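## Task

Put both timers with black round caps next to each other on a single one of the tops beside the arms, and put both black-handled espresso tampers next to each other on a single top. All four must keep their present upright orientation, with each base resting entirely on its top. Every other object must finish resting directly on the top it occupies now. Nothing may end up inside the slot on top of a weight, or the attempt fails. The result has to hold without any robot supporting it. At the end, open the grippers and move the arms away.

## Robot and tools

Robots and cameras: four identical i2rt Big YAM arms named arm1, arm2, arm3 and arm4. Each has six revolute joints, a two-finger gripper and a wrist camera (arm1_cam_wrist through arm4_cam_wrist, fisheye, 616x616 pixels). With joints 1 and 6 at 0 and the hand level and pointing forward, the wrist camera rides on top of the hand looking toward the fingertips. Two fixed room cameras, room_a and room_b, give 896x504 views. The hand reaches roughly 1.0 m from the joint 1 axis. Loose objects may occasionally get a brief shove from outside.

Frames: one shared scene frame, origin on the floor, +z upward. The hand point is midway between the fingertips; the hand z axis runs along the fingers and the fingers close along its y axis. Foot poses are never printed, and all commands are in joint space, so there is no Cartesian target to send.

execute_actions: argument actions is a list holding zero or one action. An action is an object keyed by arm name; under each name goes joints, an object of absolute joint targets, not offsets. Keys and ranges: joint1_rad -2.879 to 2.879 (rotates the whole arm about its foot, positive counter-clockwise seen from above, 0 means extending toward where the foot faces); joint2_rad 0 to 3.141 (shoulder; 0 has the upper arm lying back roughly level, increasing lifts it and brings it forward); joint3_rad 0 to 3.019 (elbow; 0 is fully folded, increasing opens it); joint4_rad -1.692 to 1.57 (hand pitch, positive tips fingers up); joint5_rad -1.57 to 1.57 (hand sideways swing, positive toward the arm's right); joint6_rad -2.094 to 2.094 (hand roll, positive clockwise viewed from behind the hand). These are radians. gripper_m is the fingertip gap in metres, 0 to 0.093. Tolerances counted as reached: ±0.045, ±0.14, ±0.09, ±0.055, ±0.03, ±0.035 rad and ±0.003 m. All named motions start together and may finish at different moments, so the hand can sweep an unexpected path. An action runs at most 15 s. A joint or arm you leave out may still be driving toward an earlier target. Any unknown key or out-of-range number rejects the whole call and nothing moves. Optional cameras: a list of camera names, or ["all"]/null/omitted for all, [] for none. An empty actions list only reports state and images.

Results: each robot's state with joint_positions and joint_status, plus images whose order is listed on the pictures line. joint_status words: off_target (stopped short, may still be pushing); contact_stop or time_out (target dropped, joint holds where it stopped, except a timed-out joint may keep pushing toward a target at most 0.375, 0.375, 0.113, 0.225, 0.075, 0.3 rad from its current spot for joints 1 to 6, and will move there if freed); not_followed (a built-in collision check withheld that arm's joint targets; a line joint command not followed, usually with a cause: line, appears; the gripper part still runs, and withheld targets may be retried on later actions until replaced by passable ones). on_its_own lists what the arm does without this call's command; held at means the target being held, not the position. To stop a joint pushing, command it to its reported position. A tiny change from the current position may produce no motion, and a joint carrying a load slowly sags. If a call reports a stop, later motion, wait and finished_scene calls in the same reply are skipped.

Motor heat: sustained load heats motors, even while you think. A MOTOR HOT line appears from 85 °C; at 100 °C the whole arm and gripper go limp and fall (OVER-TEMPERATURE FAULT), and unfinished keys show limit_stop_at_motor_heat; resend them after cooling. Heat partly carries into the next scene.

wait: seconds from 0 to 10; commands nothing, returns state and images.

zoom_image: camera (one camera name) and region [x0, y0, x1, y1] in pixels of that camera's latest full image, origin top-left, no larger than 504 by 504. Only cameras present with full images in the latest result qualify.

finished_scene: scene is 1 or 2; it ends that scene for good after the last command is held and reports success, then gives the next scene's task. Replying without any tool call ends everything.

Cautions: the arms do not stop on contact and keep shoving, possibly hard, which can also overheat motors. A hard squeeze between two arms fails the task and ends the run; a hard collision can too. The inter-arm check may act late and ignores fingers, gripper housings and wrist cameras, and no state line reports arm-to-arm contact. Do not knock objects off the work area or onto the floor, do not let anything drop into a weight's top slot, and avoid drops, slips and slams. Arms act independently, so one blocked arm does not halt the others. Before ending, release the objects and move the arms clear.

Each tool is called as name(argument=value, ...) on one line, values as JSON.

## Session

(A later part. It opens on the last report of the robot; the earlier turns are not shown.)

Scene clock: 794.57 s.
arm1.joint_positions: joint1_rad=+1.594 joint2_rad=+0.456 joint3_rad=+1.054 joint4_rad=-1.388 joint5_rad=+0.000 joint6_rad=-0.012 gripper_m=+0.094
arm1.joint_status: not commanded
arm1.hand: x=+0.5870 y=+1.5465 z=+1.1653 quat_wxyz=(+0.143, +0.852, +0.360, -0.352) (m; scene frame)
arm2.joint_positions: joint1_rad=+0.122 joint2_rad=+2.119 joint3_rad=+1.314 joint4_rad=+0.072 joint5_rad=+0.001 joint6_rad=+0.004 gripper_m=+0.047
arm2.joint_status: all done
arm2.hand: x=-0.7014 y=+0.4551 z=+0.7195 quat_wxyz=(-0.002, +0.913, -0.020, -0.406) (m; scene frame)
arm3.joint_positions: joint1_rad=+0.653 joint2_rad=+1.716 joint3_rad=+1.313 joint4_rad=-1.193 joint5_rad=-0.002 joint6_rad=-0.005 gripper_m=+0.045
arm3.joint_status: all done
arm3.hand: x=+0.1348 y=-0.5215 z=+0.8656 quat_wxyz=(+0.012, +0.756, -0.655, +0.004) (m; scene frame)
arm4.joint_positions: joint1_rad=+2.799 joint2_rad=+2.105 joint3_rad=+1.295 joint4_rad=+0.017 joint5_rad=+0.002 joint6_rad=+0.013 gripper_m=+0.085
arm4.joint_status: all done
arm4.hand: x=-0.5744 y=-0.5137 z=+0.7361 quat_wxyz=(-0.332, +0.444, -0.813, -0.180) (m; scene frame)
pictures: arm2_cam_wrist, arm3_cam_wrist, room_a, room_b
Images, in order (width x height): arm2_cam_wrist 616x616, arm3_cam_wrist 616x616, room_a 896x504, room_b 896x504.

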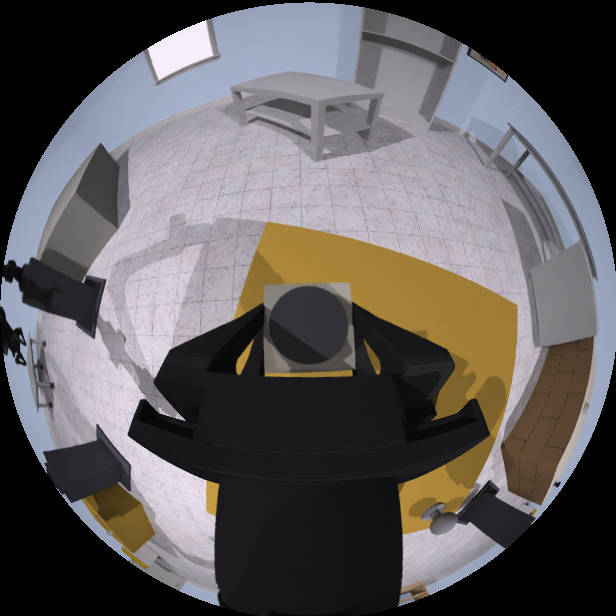

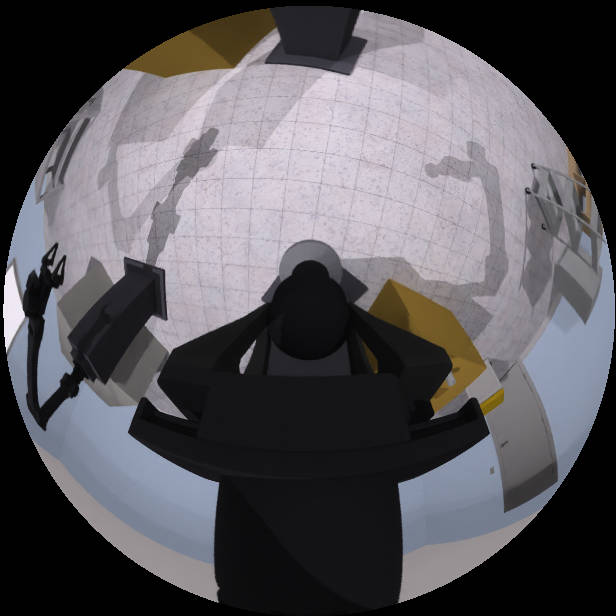

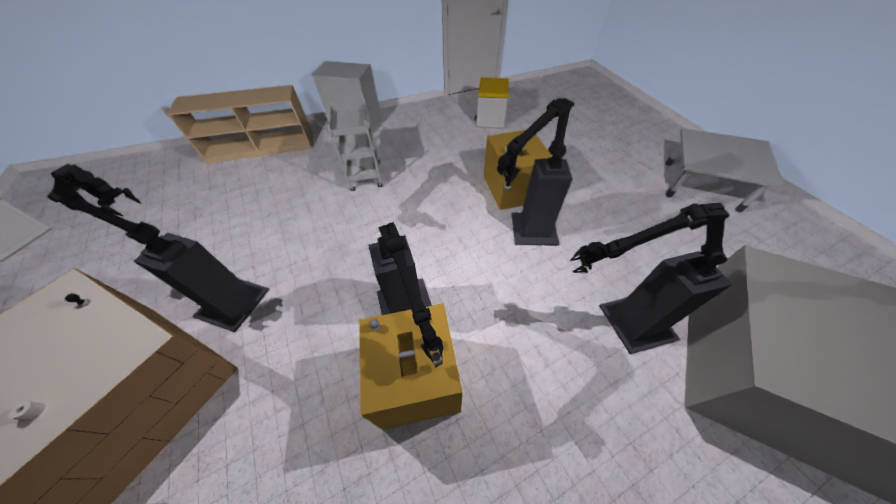

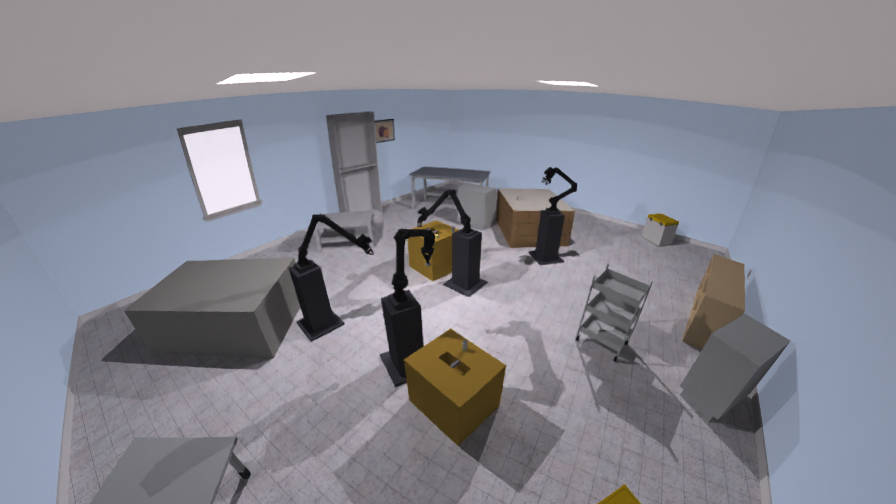

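zoom_image(camera="room_a", region=[340, 290, 480, 430])

Region (340, 290, 480, 430) of room_a's 896x504 image, scaled by 3.600, with more detail than that image has.

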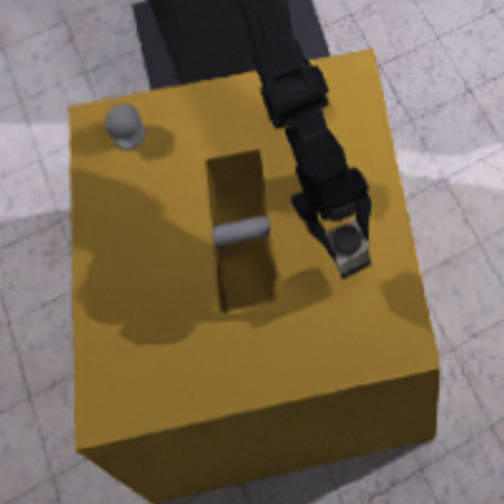

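execute_actions(actions=[{"arm2": {"joints": {"joint2_rad": 2.21, "joint4_rad": 0.21}}, "arm3": {"joints": {"joint2_rad": 1.82, "joint3_rad": 1.60, "joint4_rad": -1.31}}, "arm4": {"joints": {"joint2_rad": 1.85, "joint3_rad": 1.05}}}], cameras=["arm2_cam_wrist", "room_a", "arm4_cam_wrist", "arm1_cam_wrist"])

Scene clock: 818.17 s.
arm1.joint_positions: joint1_rad=+1.594 joint2_rad=+0.456 joint3_rad=+1.054 joint4_rad=-1.388 joint5_rad=+0.000 joint6_rad=-0.012 gripper_m=+0.094
arm1.joint_status: not commanded
arm1.hand: x=+0.5870 y=+1.5465 z=+1.1653 quat_wxyz=(+0.143, +0.852, +0.360, -0.352) (m; scene frame)
arm2.joint_positions: joint1_rad=+0.122 joint2_rad=+2.216 joint3_rad=+1.314 joint4_rad=+0.183 joint5_rad=+0.001 joint6_rad=+0.004 gripper_m=+0.047
arm2.joint_status: all done
arm2.hand: x=-0.7025 y=+0.4547 z=+0.6720 quat_wxyz=(-0.002, +0.910, -0.020, -0.413) (m; scene frame)
arm3.joint_positions: joint1_rad=+0.653 joint2_rad=+1.850 joint3_rad=+1.538 joint4_rad=-1.302 joint5_rad=-0.002 joint6_rad=-0.005 gripper_m=+0.045
arm3.joint_status: all done
arm3.hand: x=+0.1274 y=-0.4668 z=+0.8788 quat_wxyz=(+0.018, +0.756, -0.654, +0.011) (m; scene frame)
arm4.joint_positions: joint1_rad=+2.799 joint2_rad=+1.847 joint3_rad=+1.048 joint4_rad=+0.017 joint5_rad=+0.002 joint6_rad=+0.013 gripper_m=+0.085
arm4.joint_status: all done
arm4.hand: x=-0.6161 y=-0.5790 z=+0.7958 quat_wxyz=(-0.337, +0.443, -0.811, -0.183) (m; scene frame)
pictures: arm1_cam_wrist, arm2_cam_wrist, arm4_cam_wrist, room_a
Images, in order (width x height): arm1_cam_wrist 616x616, arm2_cam_wrist 616x616, arm4_cam_wrist 616x616, room_a 896x504.

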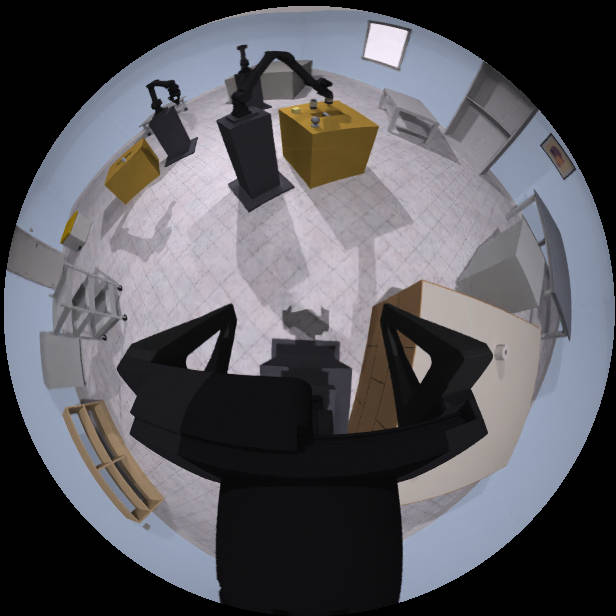

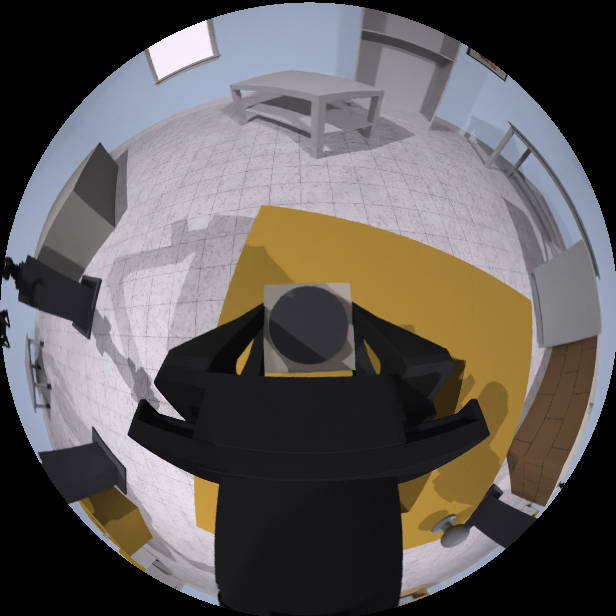

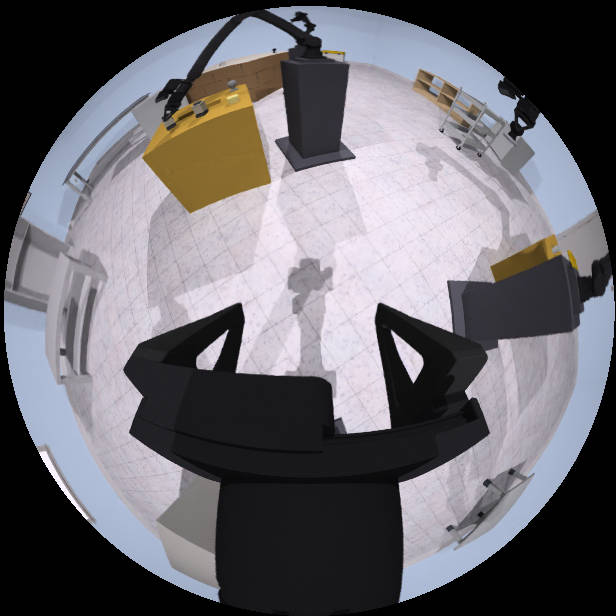

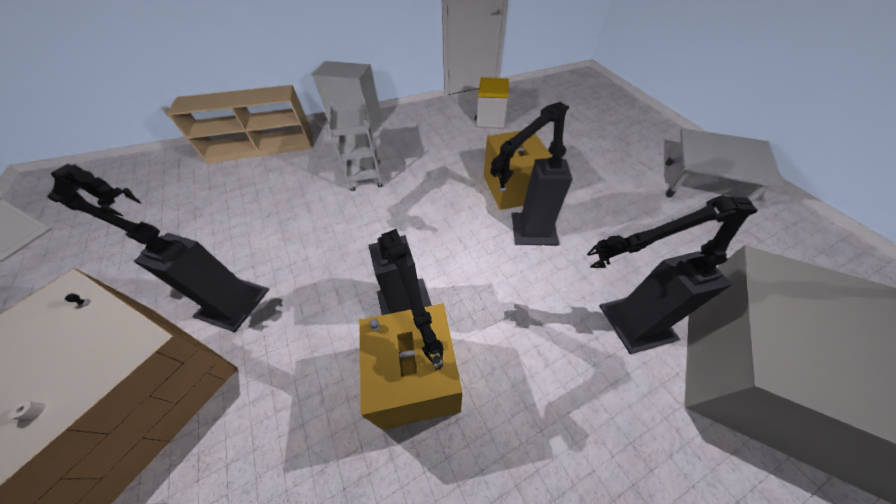

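zoom_image(camera="arm4_cam_wrist", region=[140, 70, 250, 150])

zoom_image(camera="arm1_cam_wrist", region=[280, 70, 370, 135])

zoom_image(camera="room_a", region=[390, 320, 470, 400])

Region (140, 70, 250, 150) of arm4_cam_wrist's 616x616 image, scaled by 4.582, with more detail than that image has; it fills the top 367 rows of this view, and the rest is white.

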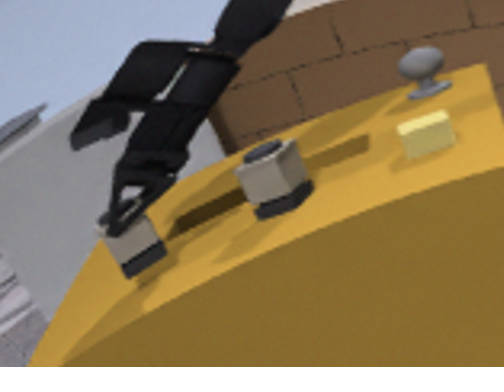

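Region (280, 70, 370, 135) of arm1_cam_wrist's 616x616 image, scaled by 5.600, with more detail than that image has.

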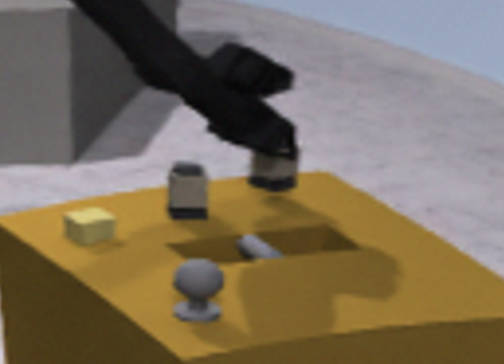

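Region (390, 320, 470, 400) of room_a's 896x504 image, scaled by 6.300, with more detail than that image has.

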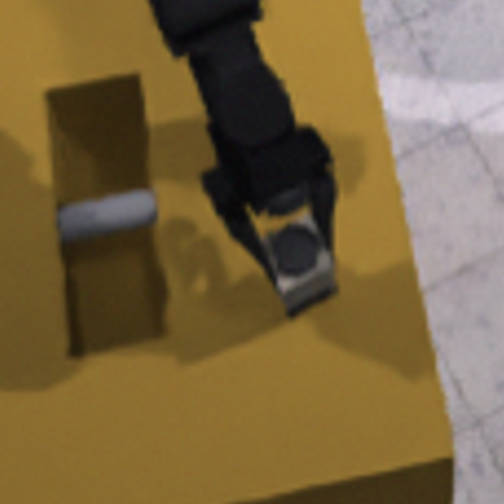

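execute_actions(actions=[{"arm2": {"joints": {"joint2_rad": 2.248, "joint4_rad": 0.257}}, "arm3": {"joints": {"joint2_rad": 1.89, "joint3_rad": 1.76, "joint4_rad": -1.37}}, "arm4": {"joints": {"joint2_rad": 1.7, "joint3_rad": 0.9}}}], cameras=["arm2_cam_wrist", "room_a", "arm4_cam_wrist", "arm1_cam_wrist"])

zoom_image(camera="arm1_cam_wrist", region=[280, 70, 370, 135])

zoom_image(camera="room_a", region=[390, 320, 470, 400])

Scene clock: 843.30 s.
arm1.joint_positions: joint1_rad=+1.594 joint2_rad=+0.456 joint3_rad=+1.054 joint4_rad=-1.388 joint5_rad=+0.000 joint6_rad=-0.012 gripper_m=+0.094
arm1.joint_status: not commanded
arm1.hand: x=+0.5870 y=+1.5465 z=+1.1653 quat_wxyz=(+0.143, +0.852, +0.360, -0.352) (m; scene frame)
arm2.joint_positions: joint1_rad=+0.122 joint2_rad=+2.234 joint3_rad=+1.314 joint4_rad=+0.229 joint5_rad=+0.001 joint6_rad=+0.004 gripper_m=+0.047
arm2.joint_status: all done
arm2.hand: x=-0.7060 y=+0.4548 z=+0.6673 quat_wxyz=(-0.003, +0.905, -0.020, -0.425) (m; scene frame)
arm3.joint_positions: joint1_rad=+0.653 joint2_rad=+1.914 joint3_rad=+1.694 joint4_rad=-1.362 joint5_rad=-0.002 joint6_rad=-0.005 gripper_m=+0.045
arm3.joint_status: all done
arm3.hand: x=+0.1223 y=-0.4284 z=+0.9005 quat_wxyz=(+0.008, +0.756, -0.655, -0.001) (m; scene frame)
arm4.joint_positions: joint1_rad=+2.799 joint2_rad=+1.705 joint3_rad=+0.893 joint4_rad=+0.017 joint5_rad=+0.002 joint6_rad=+0.013 gripper_m=+0.085
arm4.joint_status: all done
arm4.hand: x=-0.6464 y=-0.6267 z=+0.8107 quat_wxyz=(-0.332, +0.444, -0.813, -0.180) (m; scene frame)
pictures: arm1_cam_wrist, arm2_cam_wrist, arm4_cam_wrist, room_a
Images, in order (width x height): arm1_cam_wrist 616x616, arm2_cam_wrist 616x616, arm4_cam_wrist 616x616, room_a 896x504.

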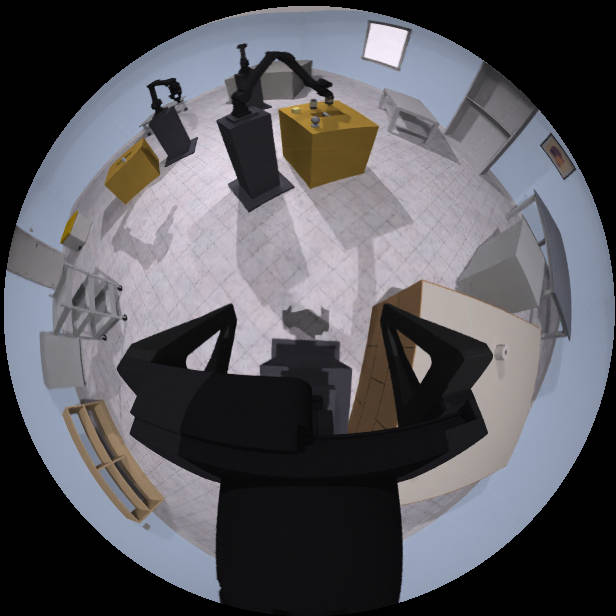

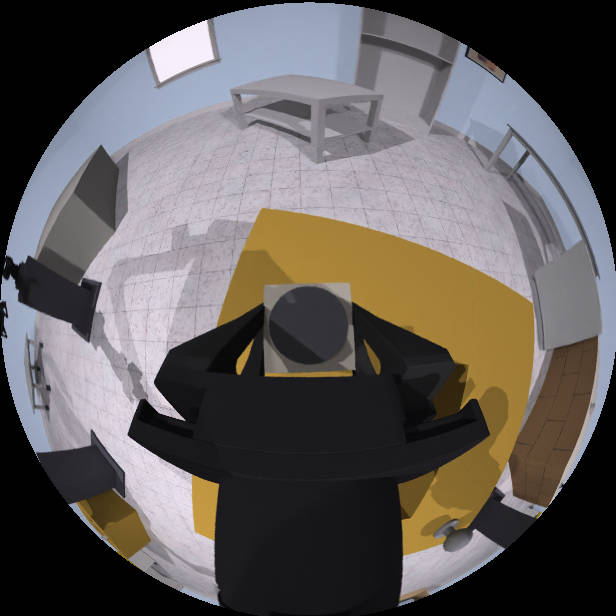

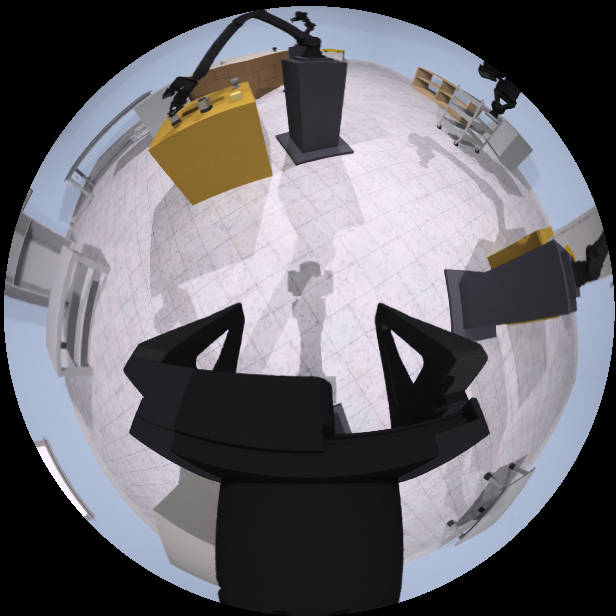

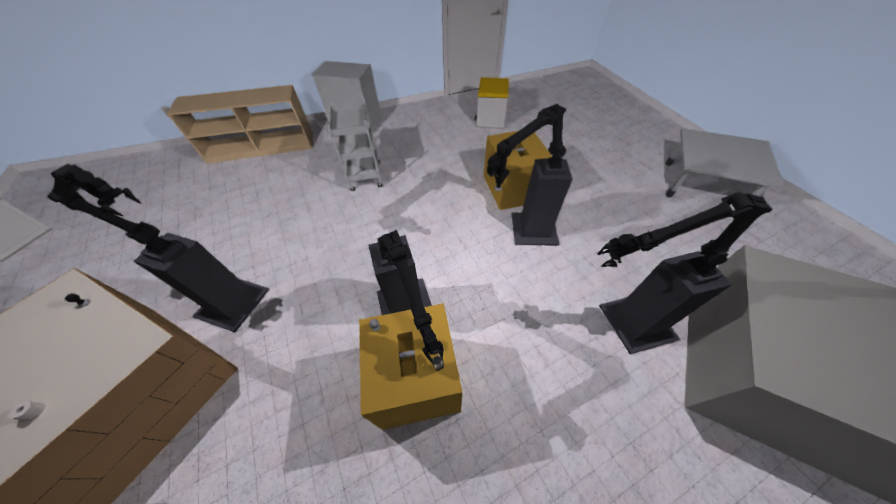

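Region (280, 70, 370, 135) of arm1_cam_wrist's 616x616 image, scaled by 5.600, with more detail than that image has.

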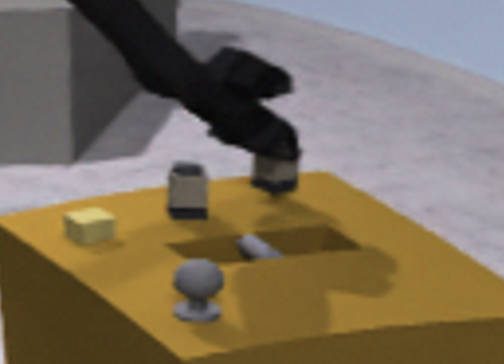

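Region (390, 320, 470, 400) of room_a's 896x504 image, scaled by 6.300, with more detail than that image has.

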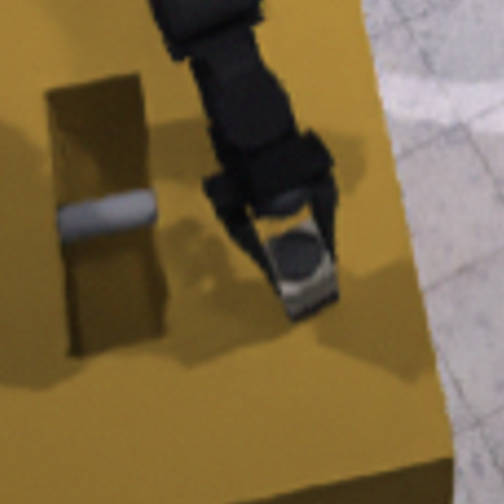

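execute_actions(actions=[{"arm2": {"joints": {"joint2_rad": 2.27}}}], cameras=["room_a", "arm4_cam_wrist", "arm1_cam_wrist"])

zoom_image(camera="arm1_cam_wrist", region=[280, 70, 370, 135])

zoom_image(camera="room_a", region=[390, 320, 470, 400])

zoom_image(camera="arm4_cam_wrist", region=[150, 70, 250, 145])

Scene clock: 850.27 s.
arm1.joint_positions: joint1_rad=+1.594 joint2_rad=+0.456 joint3_rad=+1.054 joint4_rad=-1.388 joint5_rad=+0.000 joint6_rad=-0.012 gripper_m=+0.094
arm1.joint_status: not commanded
arm1.hand: x=+0.5870 y=+1.5465 z=+1.1653 quat_wxyz=(+0.143, +0.852, +0.360, -0.352) (m; scene frame)
arm2.joint_positions: joint1_rad=+0.122 joint2_rad=+2.259 joint3_rad=+1.314 joint4_rad=+0.231 joint5_rad=+0.001 joint6_rad=+0.004 gripper_m=+0.047
arm2.joint_status: all done
arm2.hand: x=-0.7011 y=+0.4545 z=+0.6503 quat_wxyz=(-0.002, +0.909, -0.020, -0.415) (m; scene frame)
arm3.joint_positions: joint1_rad=+0.653 joint2_rad=+1.914 joint3_rad=+1.694 joint4_rad=-1.362 joint5_rad=-0.002 joint6_rad=-0.005 gripper_m=+0.045
arm3.joint_status: not commanded
arm3.hand: x=+0.1223 y=-0.4284 z=+0.9005 quat_wxyz=(+0.008, +0.756, -0.655, -0.001) (m; scene frame)
arm4.joint_positions: joint1_rad=+2.799 joint2_rad=+1.705 joint3_rad=+0.893 joint4_rad=+0.017 joint5_rad=+0.002 joint6_rad=+0.013 gripper_m=+0.085
arm4.joint_status: not commanded
arm4.hand: x=-0.6464 y=-0.6267 z=+0.8107 quat_wxyz=(-0.332, +0.444, -0.813, -0.180) (m; scene frame)
pictures: arm1_cam_wrist, arm4_cam_wrist, room_a
Images, in order (width x height): arm1_cam_wrist 616x616, arm4_cam_wrist 616x616, room_a 896x504.

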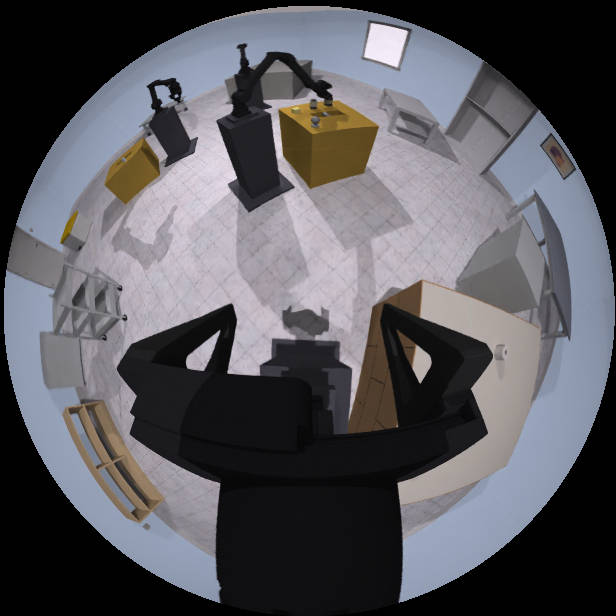

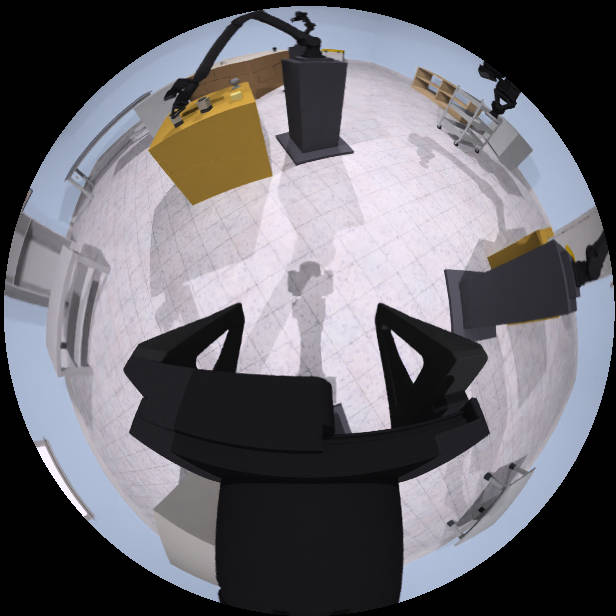

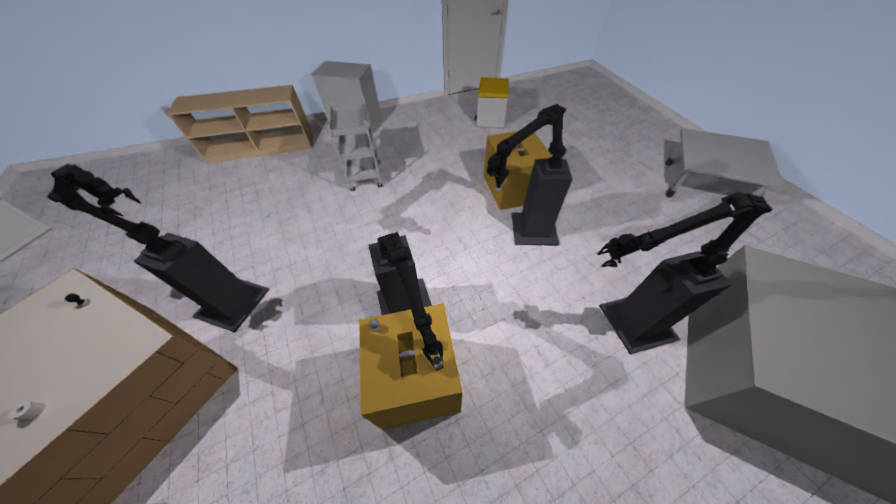

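Region (280, 70, 370, 135) of arm1_cam_wrist's 616x616 image, scaled by 5.600, with more detail than that image has.

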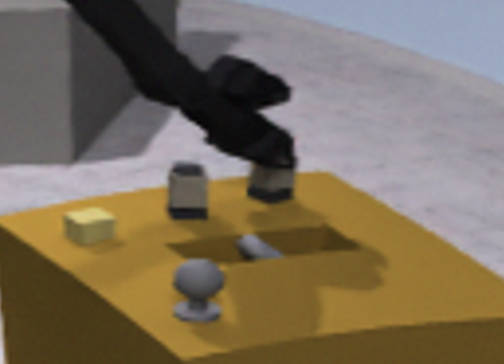

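Region (390, 320, 470, 400) of room_a's 896x504 image, scaled by 6.300, with more detail than that image has.

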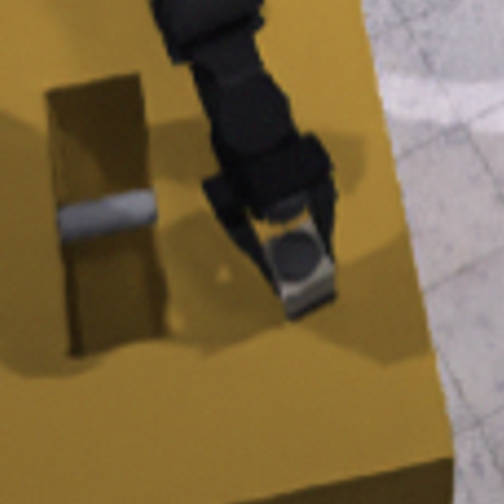

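Region (150, 70, 250, 145) of arm4_cam_wrist's 616x616 image, scaled by 5.040, with more detail than that image has; it fills the top 378 rows of this view, and the rest is white.

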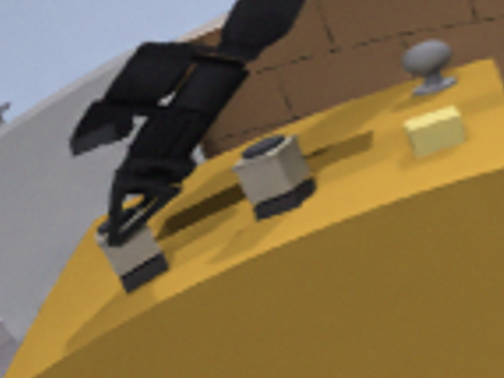

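execute_actions(actions=[{"arm2": {"joints": {"gripper_m": 0.093}}, "arm4": {"joints": {"joint2_rad": 1.6, "joint3_rad": 0.82}}}], cameras=["arm2_cam_wrist", "room_a"])

Scene clock: 855.53 s.
arm1.joint_positions: joint1_rad=+1.594 joint2_rad=+0.456 joint3_rad=+1.054 joint4_rad=-1.388 joint5_rad=+0.000 joint6_rad=-0.012 gripper_m=+0.094
arm1.joint_status: not commanded
arm1.hand: x=+0.5870 y=+1.5465 z=+1.1653 quat_wxyz=(+0.143, +0.852, +0.360, -0.352) (m; scene frame)
arm2.joint_positions: joint1_rad=+0.122 joint2_rad=+2.259 joint3_rad=+1.314 joint4_rad=+0.235 joint5_rad=+0.001 joint6_rad=+0.004 gripper_m=+0.093
arm2.joint_status: all done
arm2.hand: x=-0.7017 y=+0.4545 z=+0.6510 quat_wxyz=(-0.002, +0.909, -0.020, -0.417) (m; scene frame)
arm3.joint_positions: joint1_rad=+0.653 joint2_rad=+1.914 joint3_rad=+1.694 joint4_rad=-1.362 joint5_rad=-0.002 joint6_rad=-0.005 gripper_m=+0.045
arm3.joint_status: not commanded
arm3.hand: x=+0.1223 y=-0.4284 z=+0.9005 quat_wxyz=(+0.008, +0.756, -0.655, -0.001) (m; scene frame)
arm4.joint_positions: joint1_rad=+2.799 joint2_rad=+1.607 joint3_rad=+0.810 joint4_rad=+0.017 joint5_rad=+0.002 joint6_rad=+0.013 gripper_m=+0.085
arm4.joint_status: all done
arm4.hand: x=-0.6621 y=-0.6515 z=+0.8274 quat_wxyz=(-0.338, +0.442, -0.810, -0.183) (m; scene frame)
pictures: arm2_cam_wrist, room_a
Images, in order (width x height): arm2_cam_wrist 616x616, room_a 896x504.

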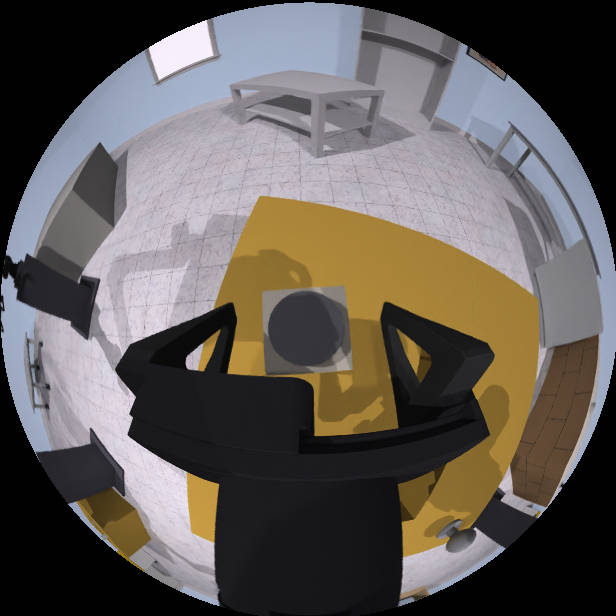

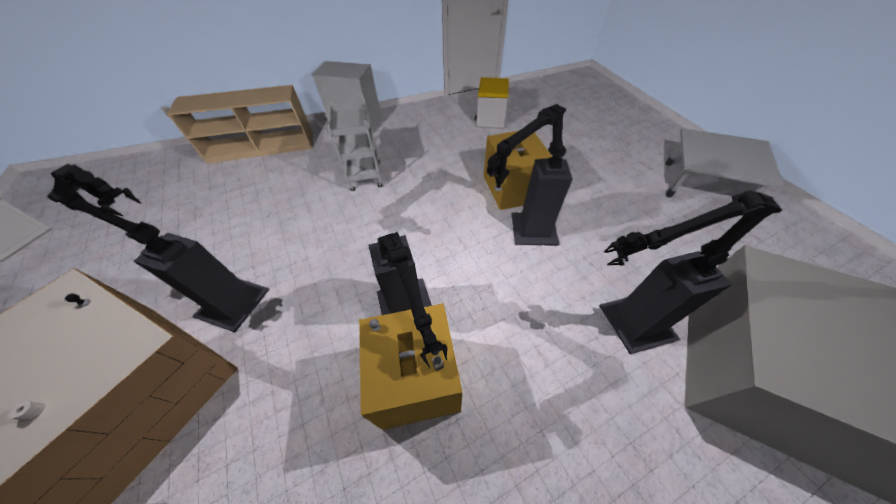

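execute_actions(actions=[{"arm2": {"joints": {"joint2_rad": 2.12, "joint4_rad": 0.7}}, "arm3": {"joints": {"joint2_rad": 1.96, "joint3_rad": 1.94, "joint4_rad": -1.475}}, "arm1": {"joints": {"joint1_rad": 1.86, "joint2_rad": 0.75, "joint3_rad": 1.1}}}], cameras=["arm2_cam_wrist", "room_a"])

Scene clock: 882.53 s.
arm1.joint_positions: joint1_rad=+1.855 joint2_rad=+0.760 joint3_rad=+1.054 joint4_rad=-1.389 joint5_rad=+0.000 joint6_rad=-0.012 gripper_m=+0.094
arm1.joint_status: all done
arm1.hand: x=+0.5925 y=+1.4526 z=+1.0993 quat_wxyz=(+0.116, +0.839, +0.491, -0.204) (m; scene frame)
arm2.joint_positions: joint1_rad=+0.122 joint2_rad=+2.097 joint3_rad=+1.314 joint4_rad=+0.677 joint5_rad=+0.001 joint6_rad=+0.004 gripper_m=+0.093
arm2.joint_status: all done
arm2.hand: x=-0.7628 y=+0.4586 z=+0.8693 quat_wxyz=(-0.007, +0.744, -0.018, -0.668) (m; scene frame)
arm3.joint_positions: joint1_rad=+0.653 joint2_rad=+1.988 joint3_rad=+1.873 joint4_rad=-1.467 joint5_rad=-0.002 joint6_rad=-0.005 gripper_m=+0.045
arm3.joint_status: all done
arm3.hand: x=+0.1183 y=-0.3980 z=+0.9250 quat_wxyz=(+0.008, +0.756, -0.655, +0.000) (m; scene frame)
arm4.joint_positions: joint1_rad=+2.799 joint2_rad=+1.607 joint3_rad=+0.810 joint4_rad=+0.017 joint5_rad=+0.002 joint6_rad=+0.013 gripper_m=+0.085
arm4.joint_status: not commanded
arm4.hand: x=-0.6621 y=-0.6515 z=+0.8274 quat_wxyz=(-0.338, +0.442, -0.810, -0.183) (m; scene frame)
pictures: arm2_cam_wrist, room_a
Images, in order (width x height): arm2_cam_wrist 616x616, room_a 896x504.

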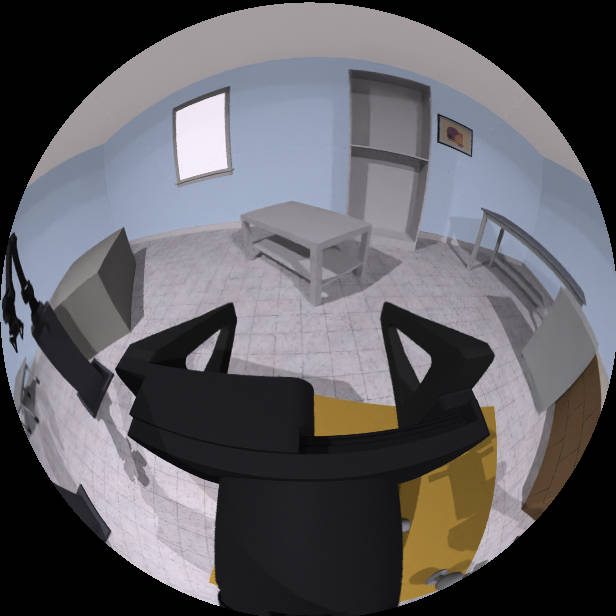

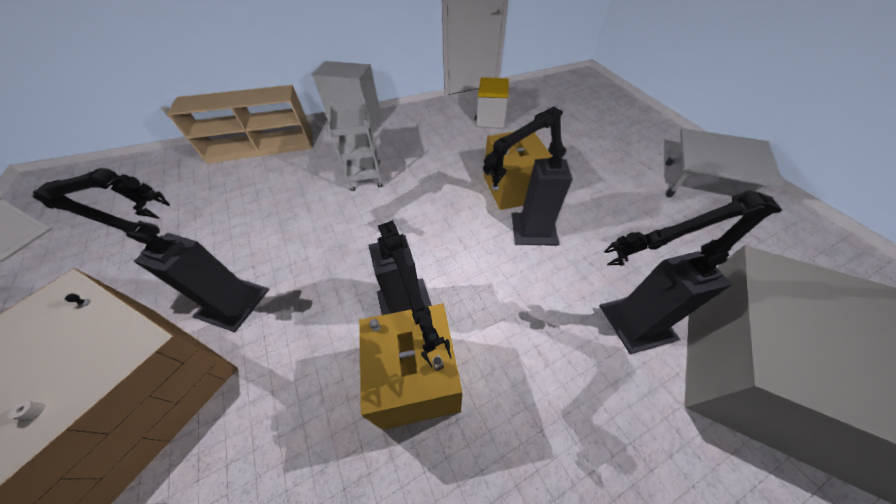

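execute_actions(actions=[{"arm2": {"joints": {"joint1_rad": 1.82, "joint2_rad": 2.28, "joint3_rad": 1.22, "joint4_rad": 1.345}}, "arm1": {"joints": {"joint2_rad": 1.5, "joint3_rad": 1.5, "joint4_rad": -1.45}}}], cameras=["arm2_cam_wrist", "arm3_cam_wrist", "room_a"])

Scene clock: 897.63 s.
arm1.joint_positions: joint1_rad=+1.855 joint2_rad=+1.523 joint3_rad=+1.457 joint4_rad=-1.444 joint5_rad=+0.000 joint6_rad=-0.012 gripper_m=+0.094
arm1.joint_status: all done
arm1.hand: x=+0.4949 y=+1.2837 z=+1.0076 quat_wxyz=(+0.014, +0.863, +0.505, -0.026) (m; scene frame)
arm2.joint_positions: joint1_rad=+1.829 joint2_rad=+2.270 joint3_rad=+1.222 joint4_rad=+1.322 joint5_rad=-0.002 joint6_rad=+0.004 gripper_m=+0.093
arm2.joint_status: all done
arm2.hand: x=+0.0989 y=-0.3102 z=+0.8606 quat_wxyz=(+0.595, +0.402, +0.445, -0.534) (m; scene frame)
arm3.joint_positions: joint1_rad=+0.653 joint2_rad=+1.988 joint3_rad=+1.873 joint4_rad=-1.467 joint5_rad=-0.002 joint6_rad=-0.005 gripper_m=+0.045
arm3.joint_status: not commanded
arm3.hand: x=+0.1183 y=-0.3980 z=+0.9250 quat_wxyz=(+0.008, +0.756, -0.655, +0.000) (m; scene frame)
arm4.joint_positions: joint1_rad=+2.799 joint2_rad=+1.607 joint3_rad=+0.810 joint4_rad=+0.017 joint5_rad=+0.002 joint6_rad=+0.013 gripper_m=+0.085
arm4.joint_status: not commanded
arm4.hand: x=-0.6621 y=-0.6515 z=+0.8274 quat_wxyz=(-0.338, +0.442, -0.810, -0.183) (m; scene frame)
pictures: arm2_cam_wrist, arm3_cam_wrist, room_a
Images, in order (width x height): arm2_cam_wrist 616x616, arm3_cam_wrist 616x616, room_a 896x504.

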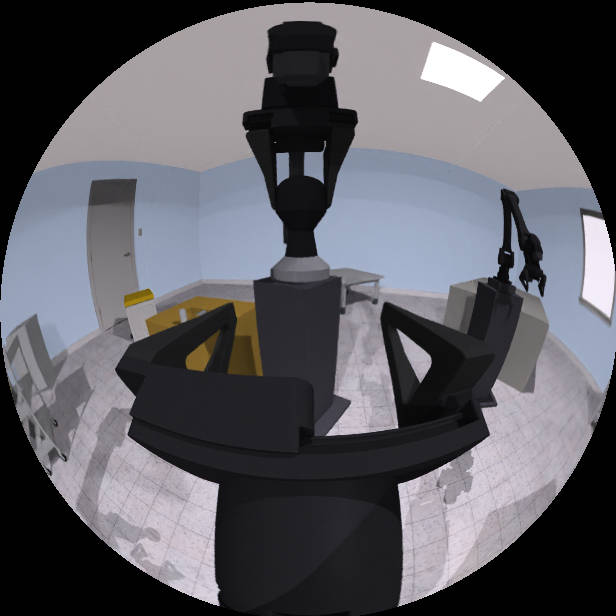

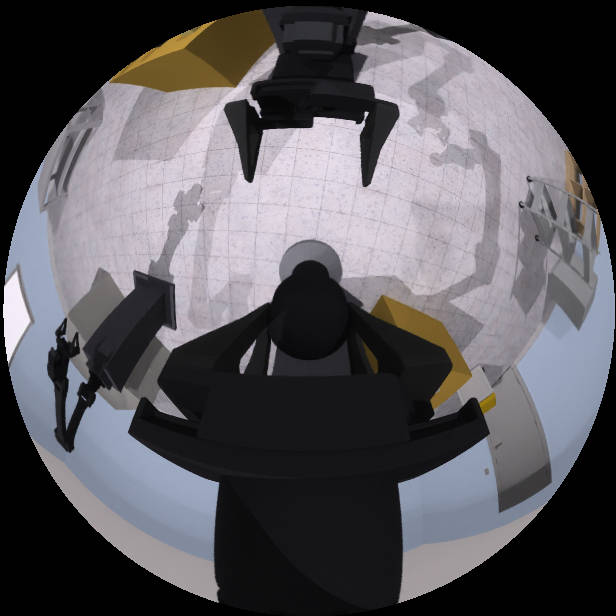

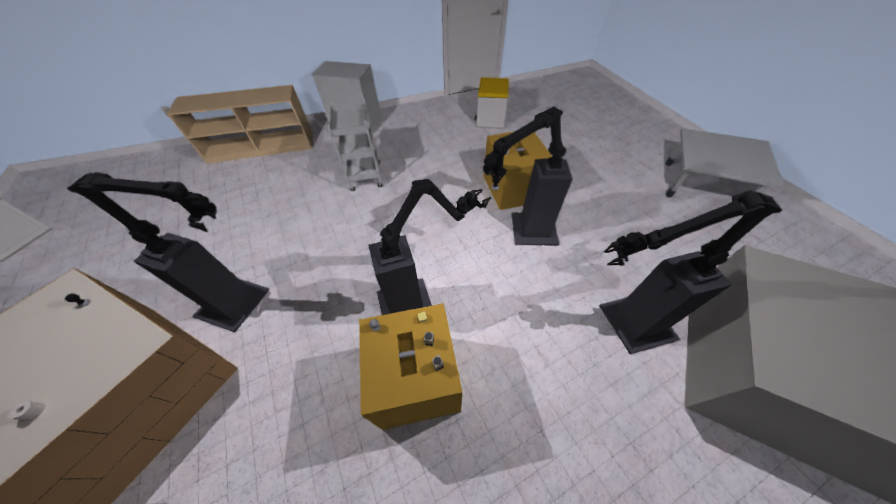

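zoom_image(camera="arm2_cam_wrist", region=[210, 130, 410, 330])

Region (210, 130, 410, 330) of arm2_cam_wrist's 616x616 image, scaled by 2.520, with more detail than that image has.

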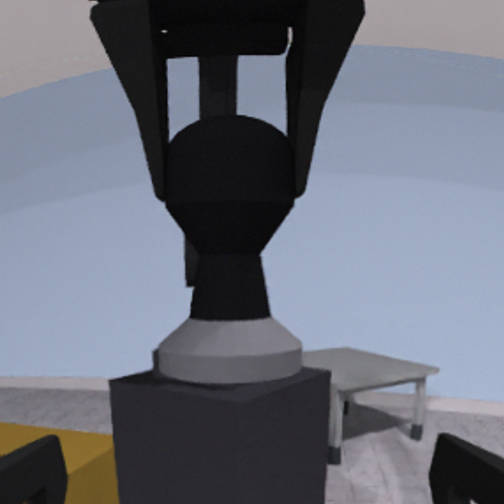

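execute_actions(actions=[{"arm2": {"joints": {"joint1_rad": 1.846, "joint2_rad": 2.325, "joint3_rad": 1.52, "joint4_rad": 1.085}}, "arm1": {"joints": {"joint2_rad": 1.75, "joint3_rad": 1.72}}}], cameras=["arm2_cam_wrist", "arm3_cam_wrist", "room_a"])

Scene clock: 924.60 s.
arm1.joint_positions: joint1_rad=+1.855 joint2_rad=+1.760 joint3_rad=+1.668 joint4_rad=-1.446 joint5_rad=+0.000 joint6_rad=-0.012 gripper_m=+0.094
arm1.joint_status: all done
arm1.hand: x=+0.4547 y=+1.2140 z=+0.9748 quat_wxyz=(+0.007, +0.863, +0.505, -0.014) (m; scene frame)
arm2.joint_positions: joint1_rad=+1.837 joint2_rad=+2.314 joint3_rad=+1.493 joint4_rad=+1.101 joint5_rad=-0.002 joint6_rad=+0.004 gripper_m=+0.093
arm2.joint_status: all done
arm2.hand: x=+0.1136 y=-0.3884 z=+0.9004 quat_wxyz=(+0.598, +0.399, +0.445, -0.533) (m; scene frame)
arm3.joint_positions: joint1_rad=+0.653 joint2_rad=+1.988 joint3_rad=+1.873 joint4_rad=-1.467 joint5_rad=-0.002 joint6_rad=-0.005 gripper_m=+0.045
arm3.joint_status: not commanded
arm3.hand: x=+0.1183 y=-0.3980 z=+0.9250 quat_wxyz=(+0.008, +0.756, -0.655, +0.000) (m; scene frame)
arm4.joint_positions: joint1_rad=+2.799 joint2_rad=+1.607 joint3_rad=+0.810 joint4_rad=+0.017 joint5_rad=+0.002 joint6_rad=+0.013 gripper_m=+0.085
arm4.joint_status: not commanded
arm4.hand: x=-0.6621 y=-0.6515 z=+0.8274 quat_wxyz=(-0.338, +0.442, -0.810, -0.183) (m; scene frame)
pictures: arm2_cam_wrist, arm3_cam_wrist, room_a
Images, in order (width x height): arm2_cam_wrist 616x616, arm3_cam_wrist 616x616, room_a 896x504.

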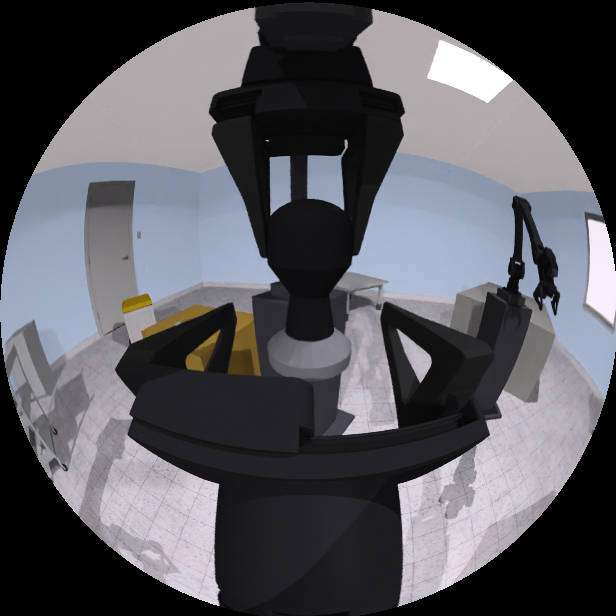

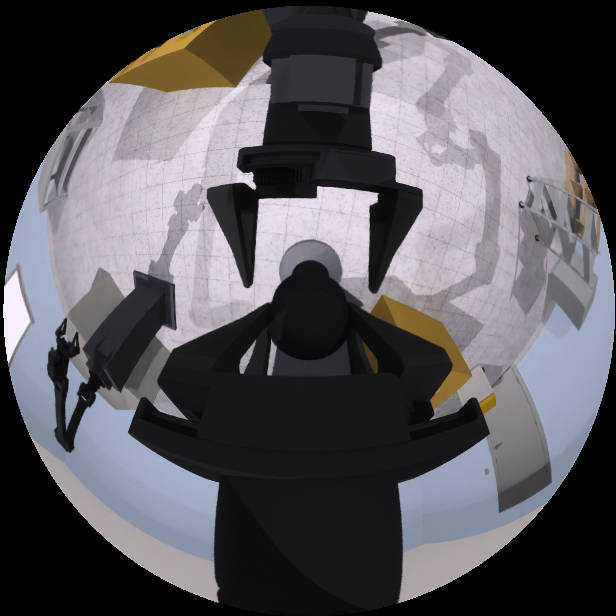

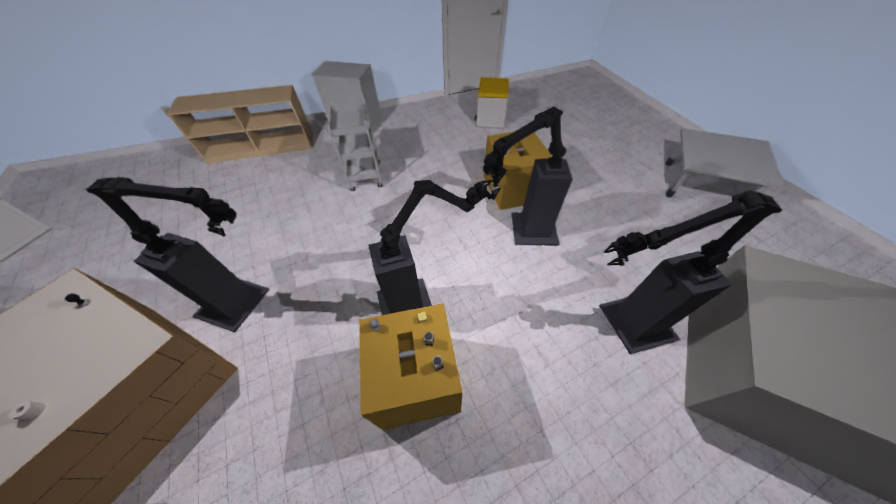

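zoom_image(camera="arm2_cam_wrist", region=[200, 180, 420, 400])

zoom_image(camera="arm3_cam_wrist", region=[200, 170, 420, 390])

Region (200, 180, 420, 400) of arm2_cam_wrist's 616x616 image, scaled by 2.291, with more detail than that image has.

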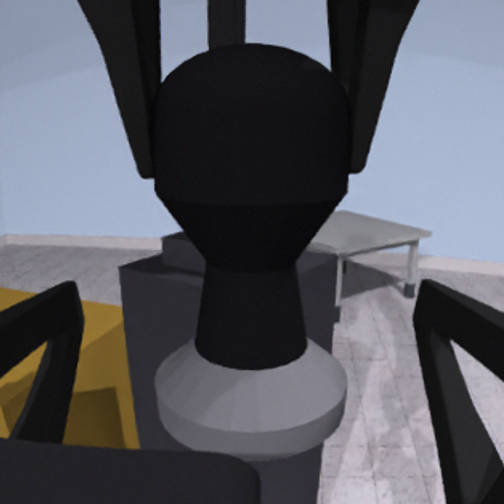

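Region (200, 170, 420, 390) of arm3_cam_wrist's 616x616 image, scaled by 2.291, with more detail than that image has.

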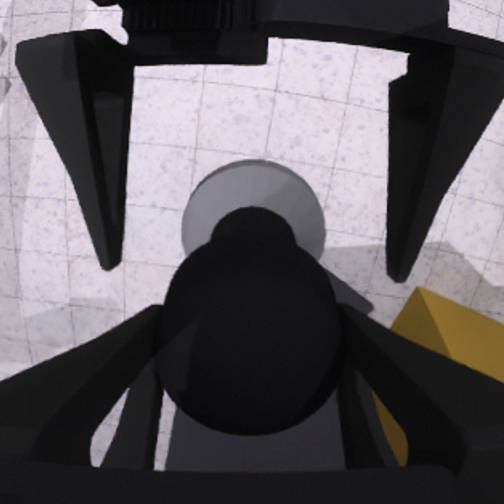

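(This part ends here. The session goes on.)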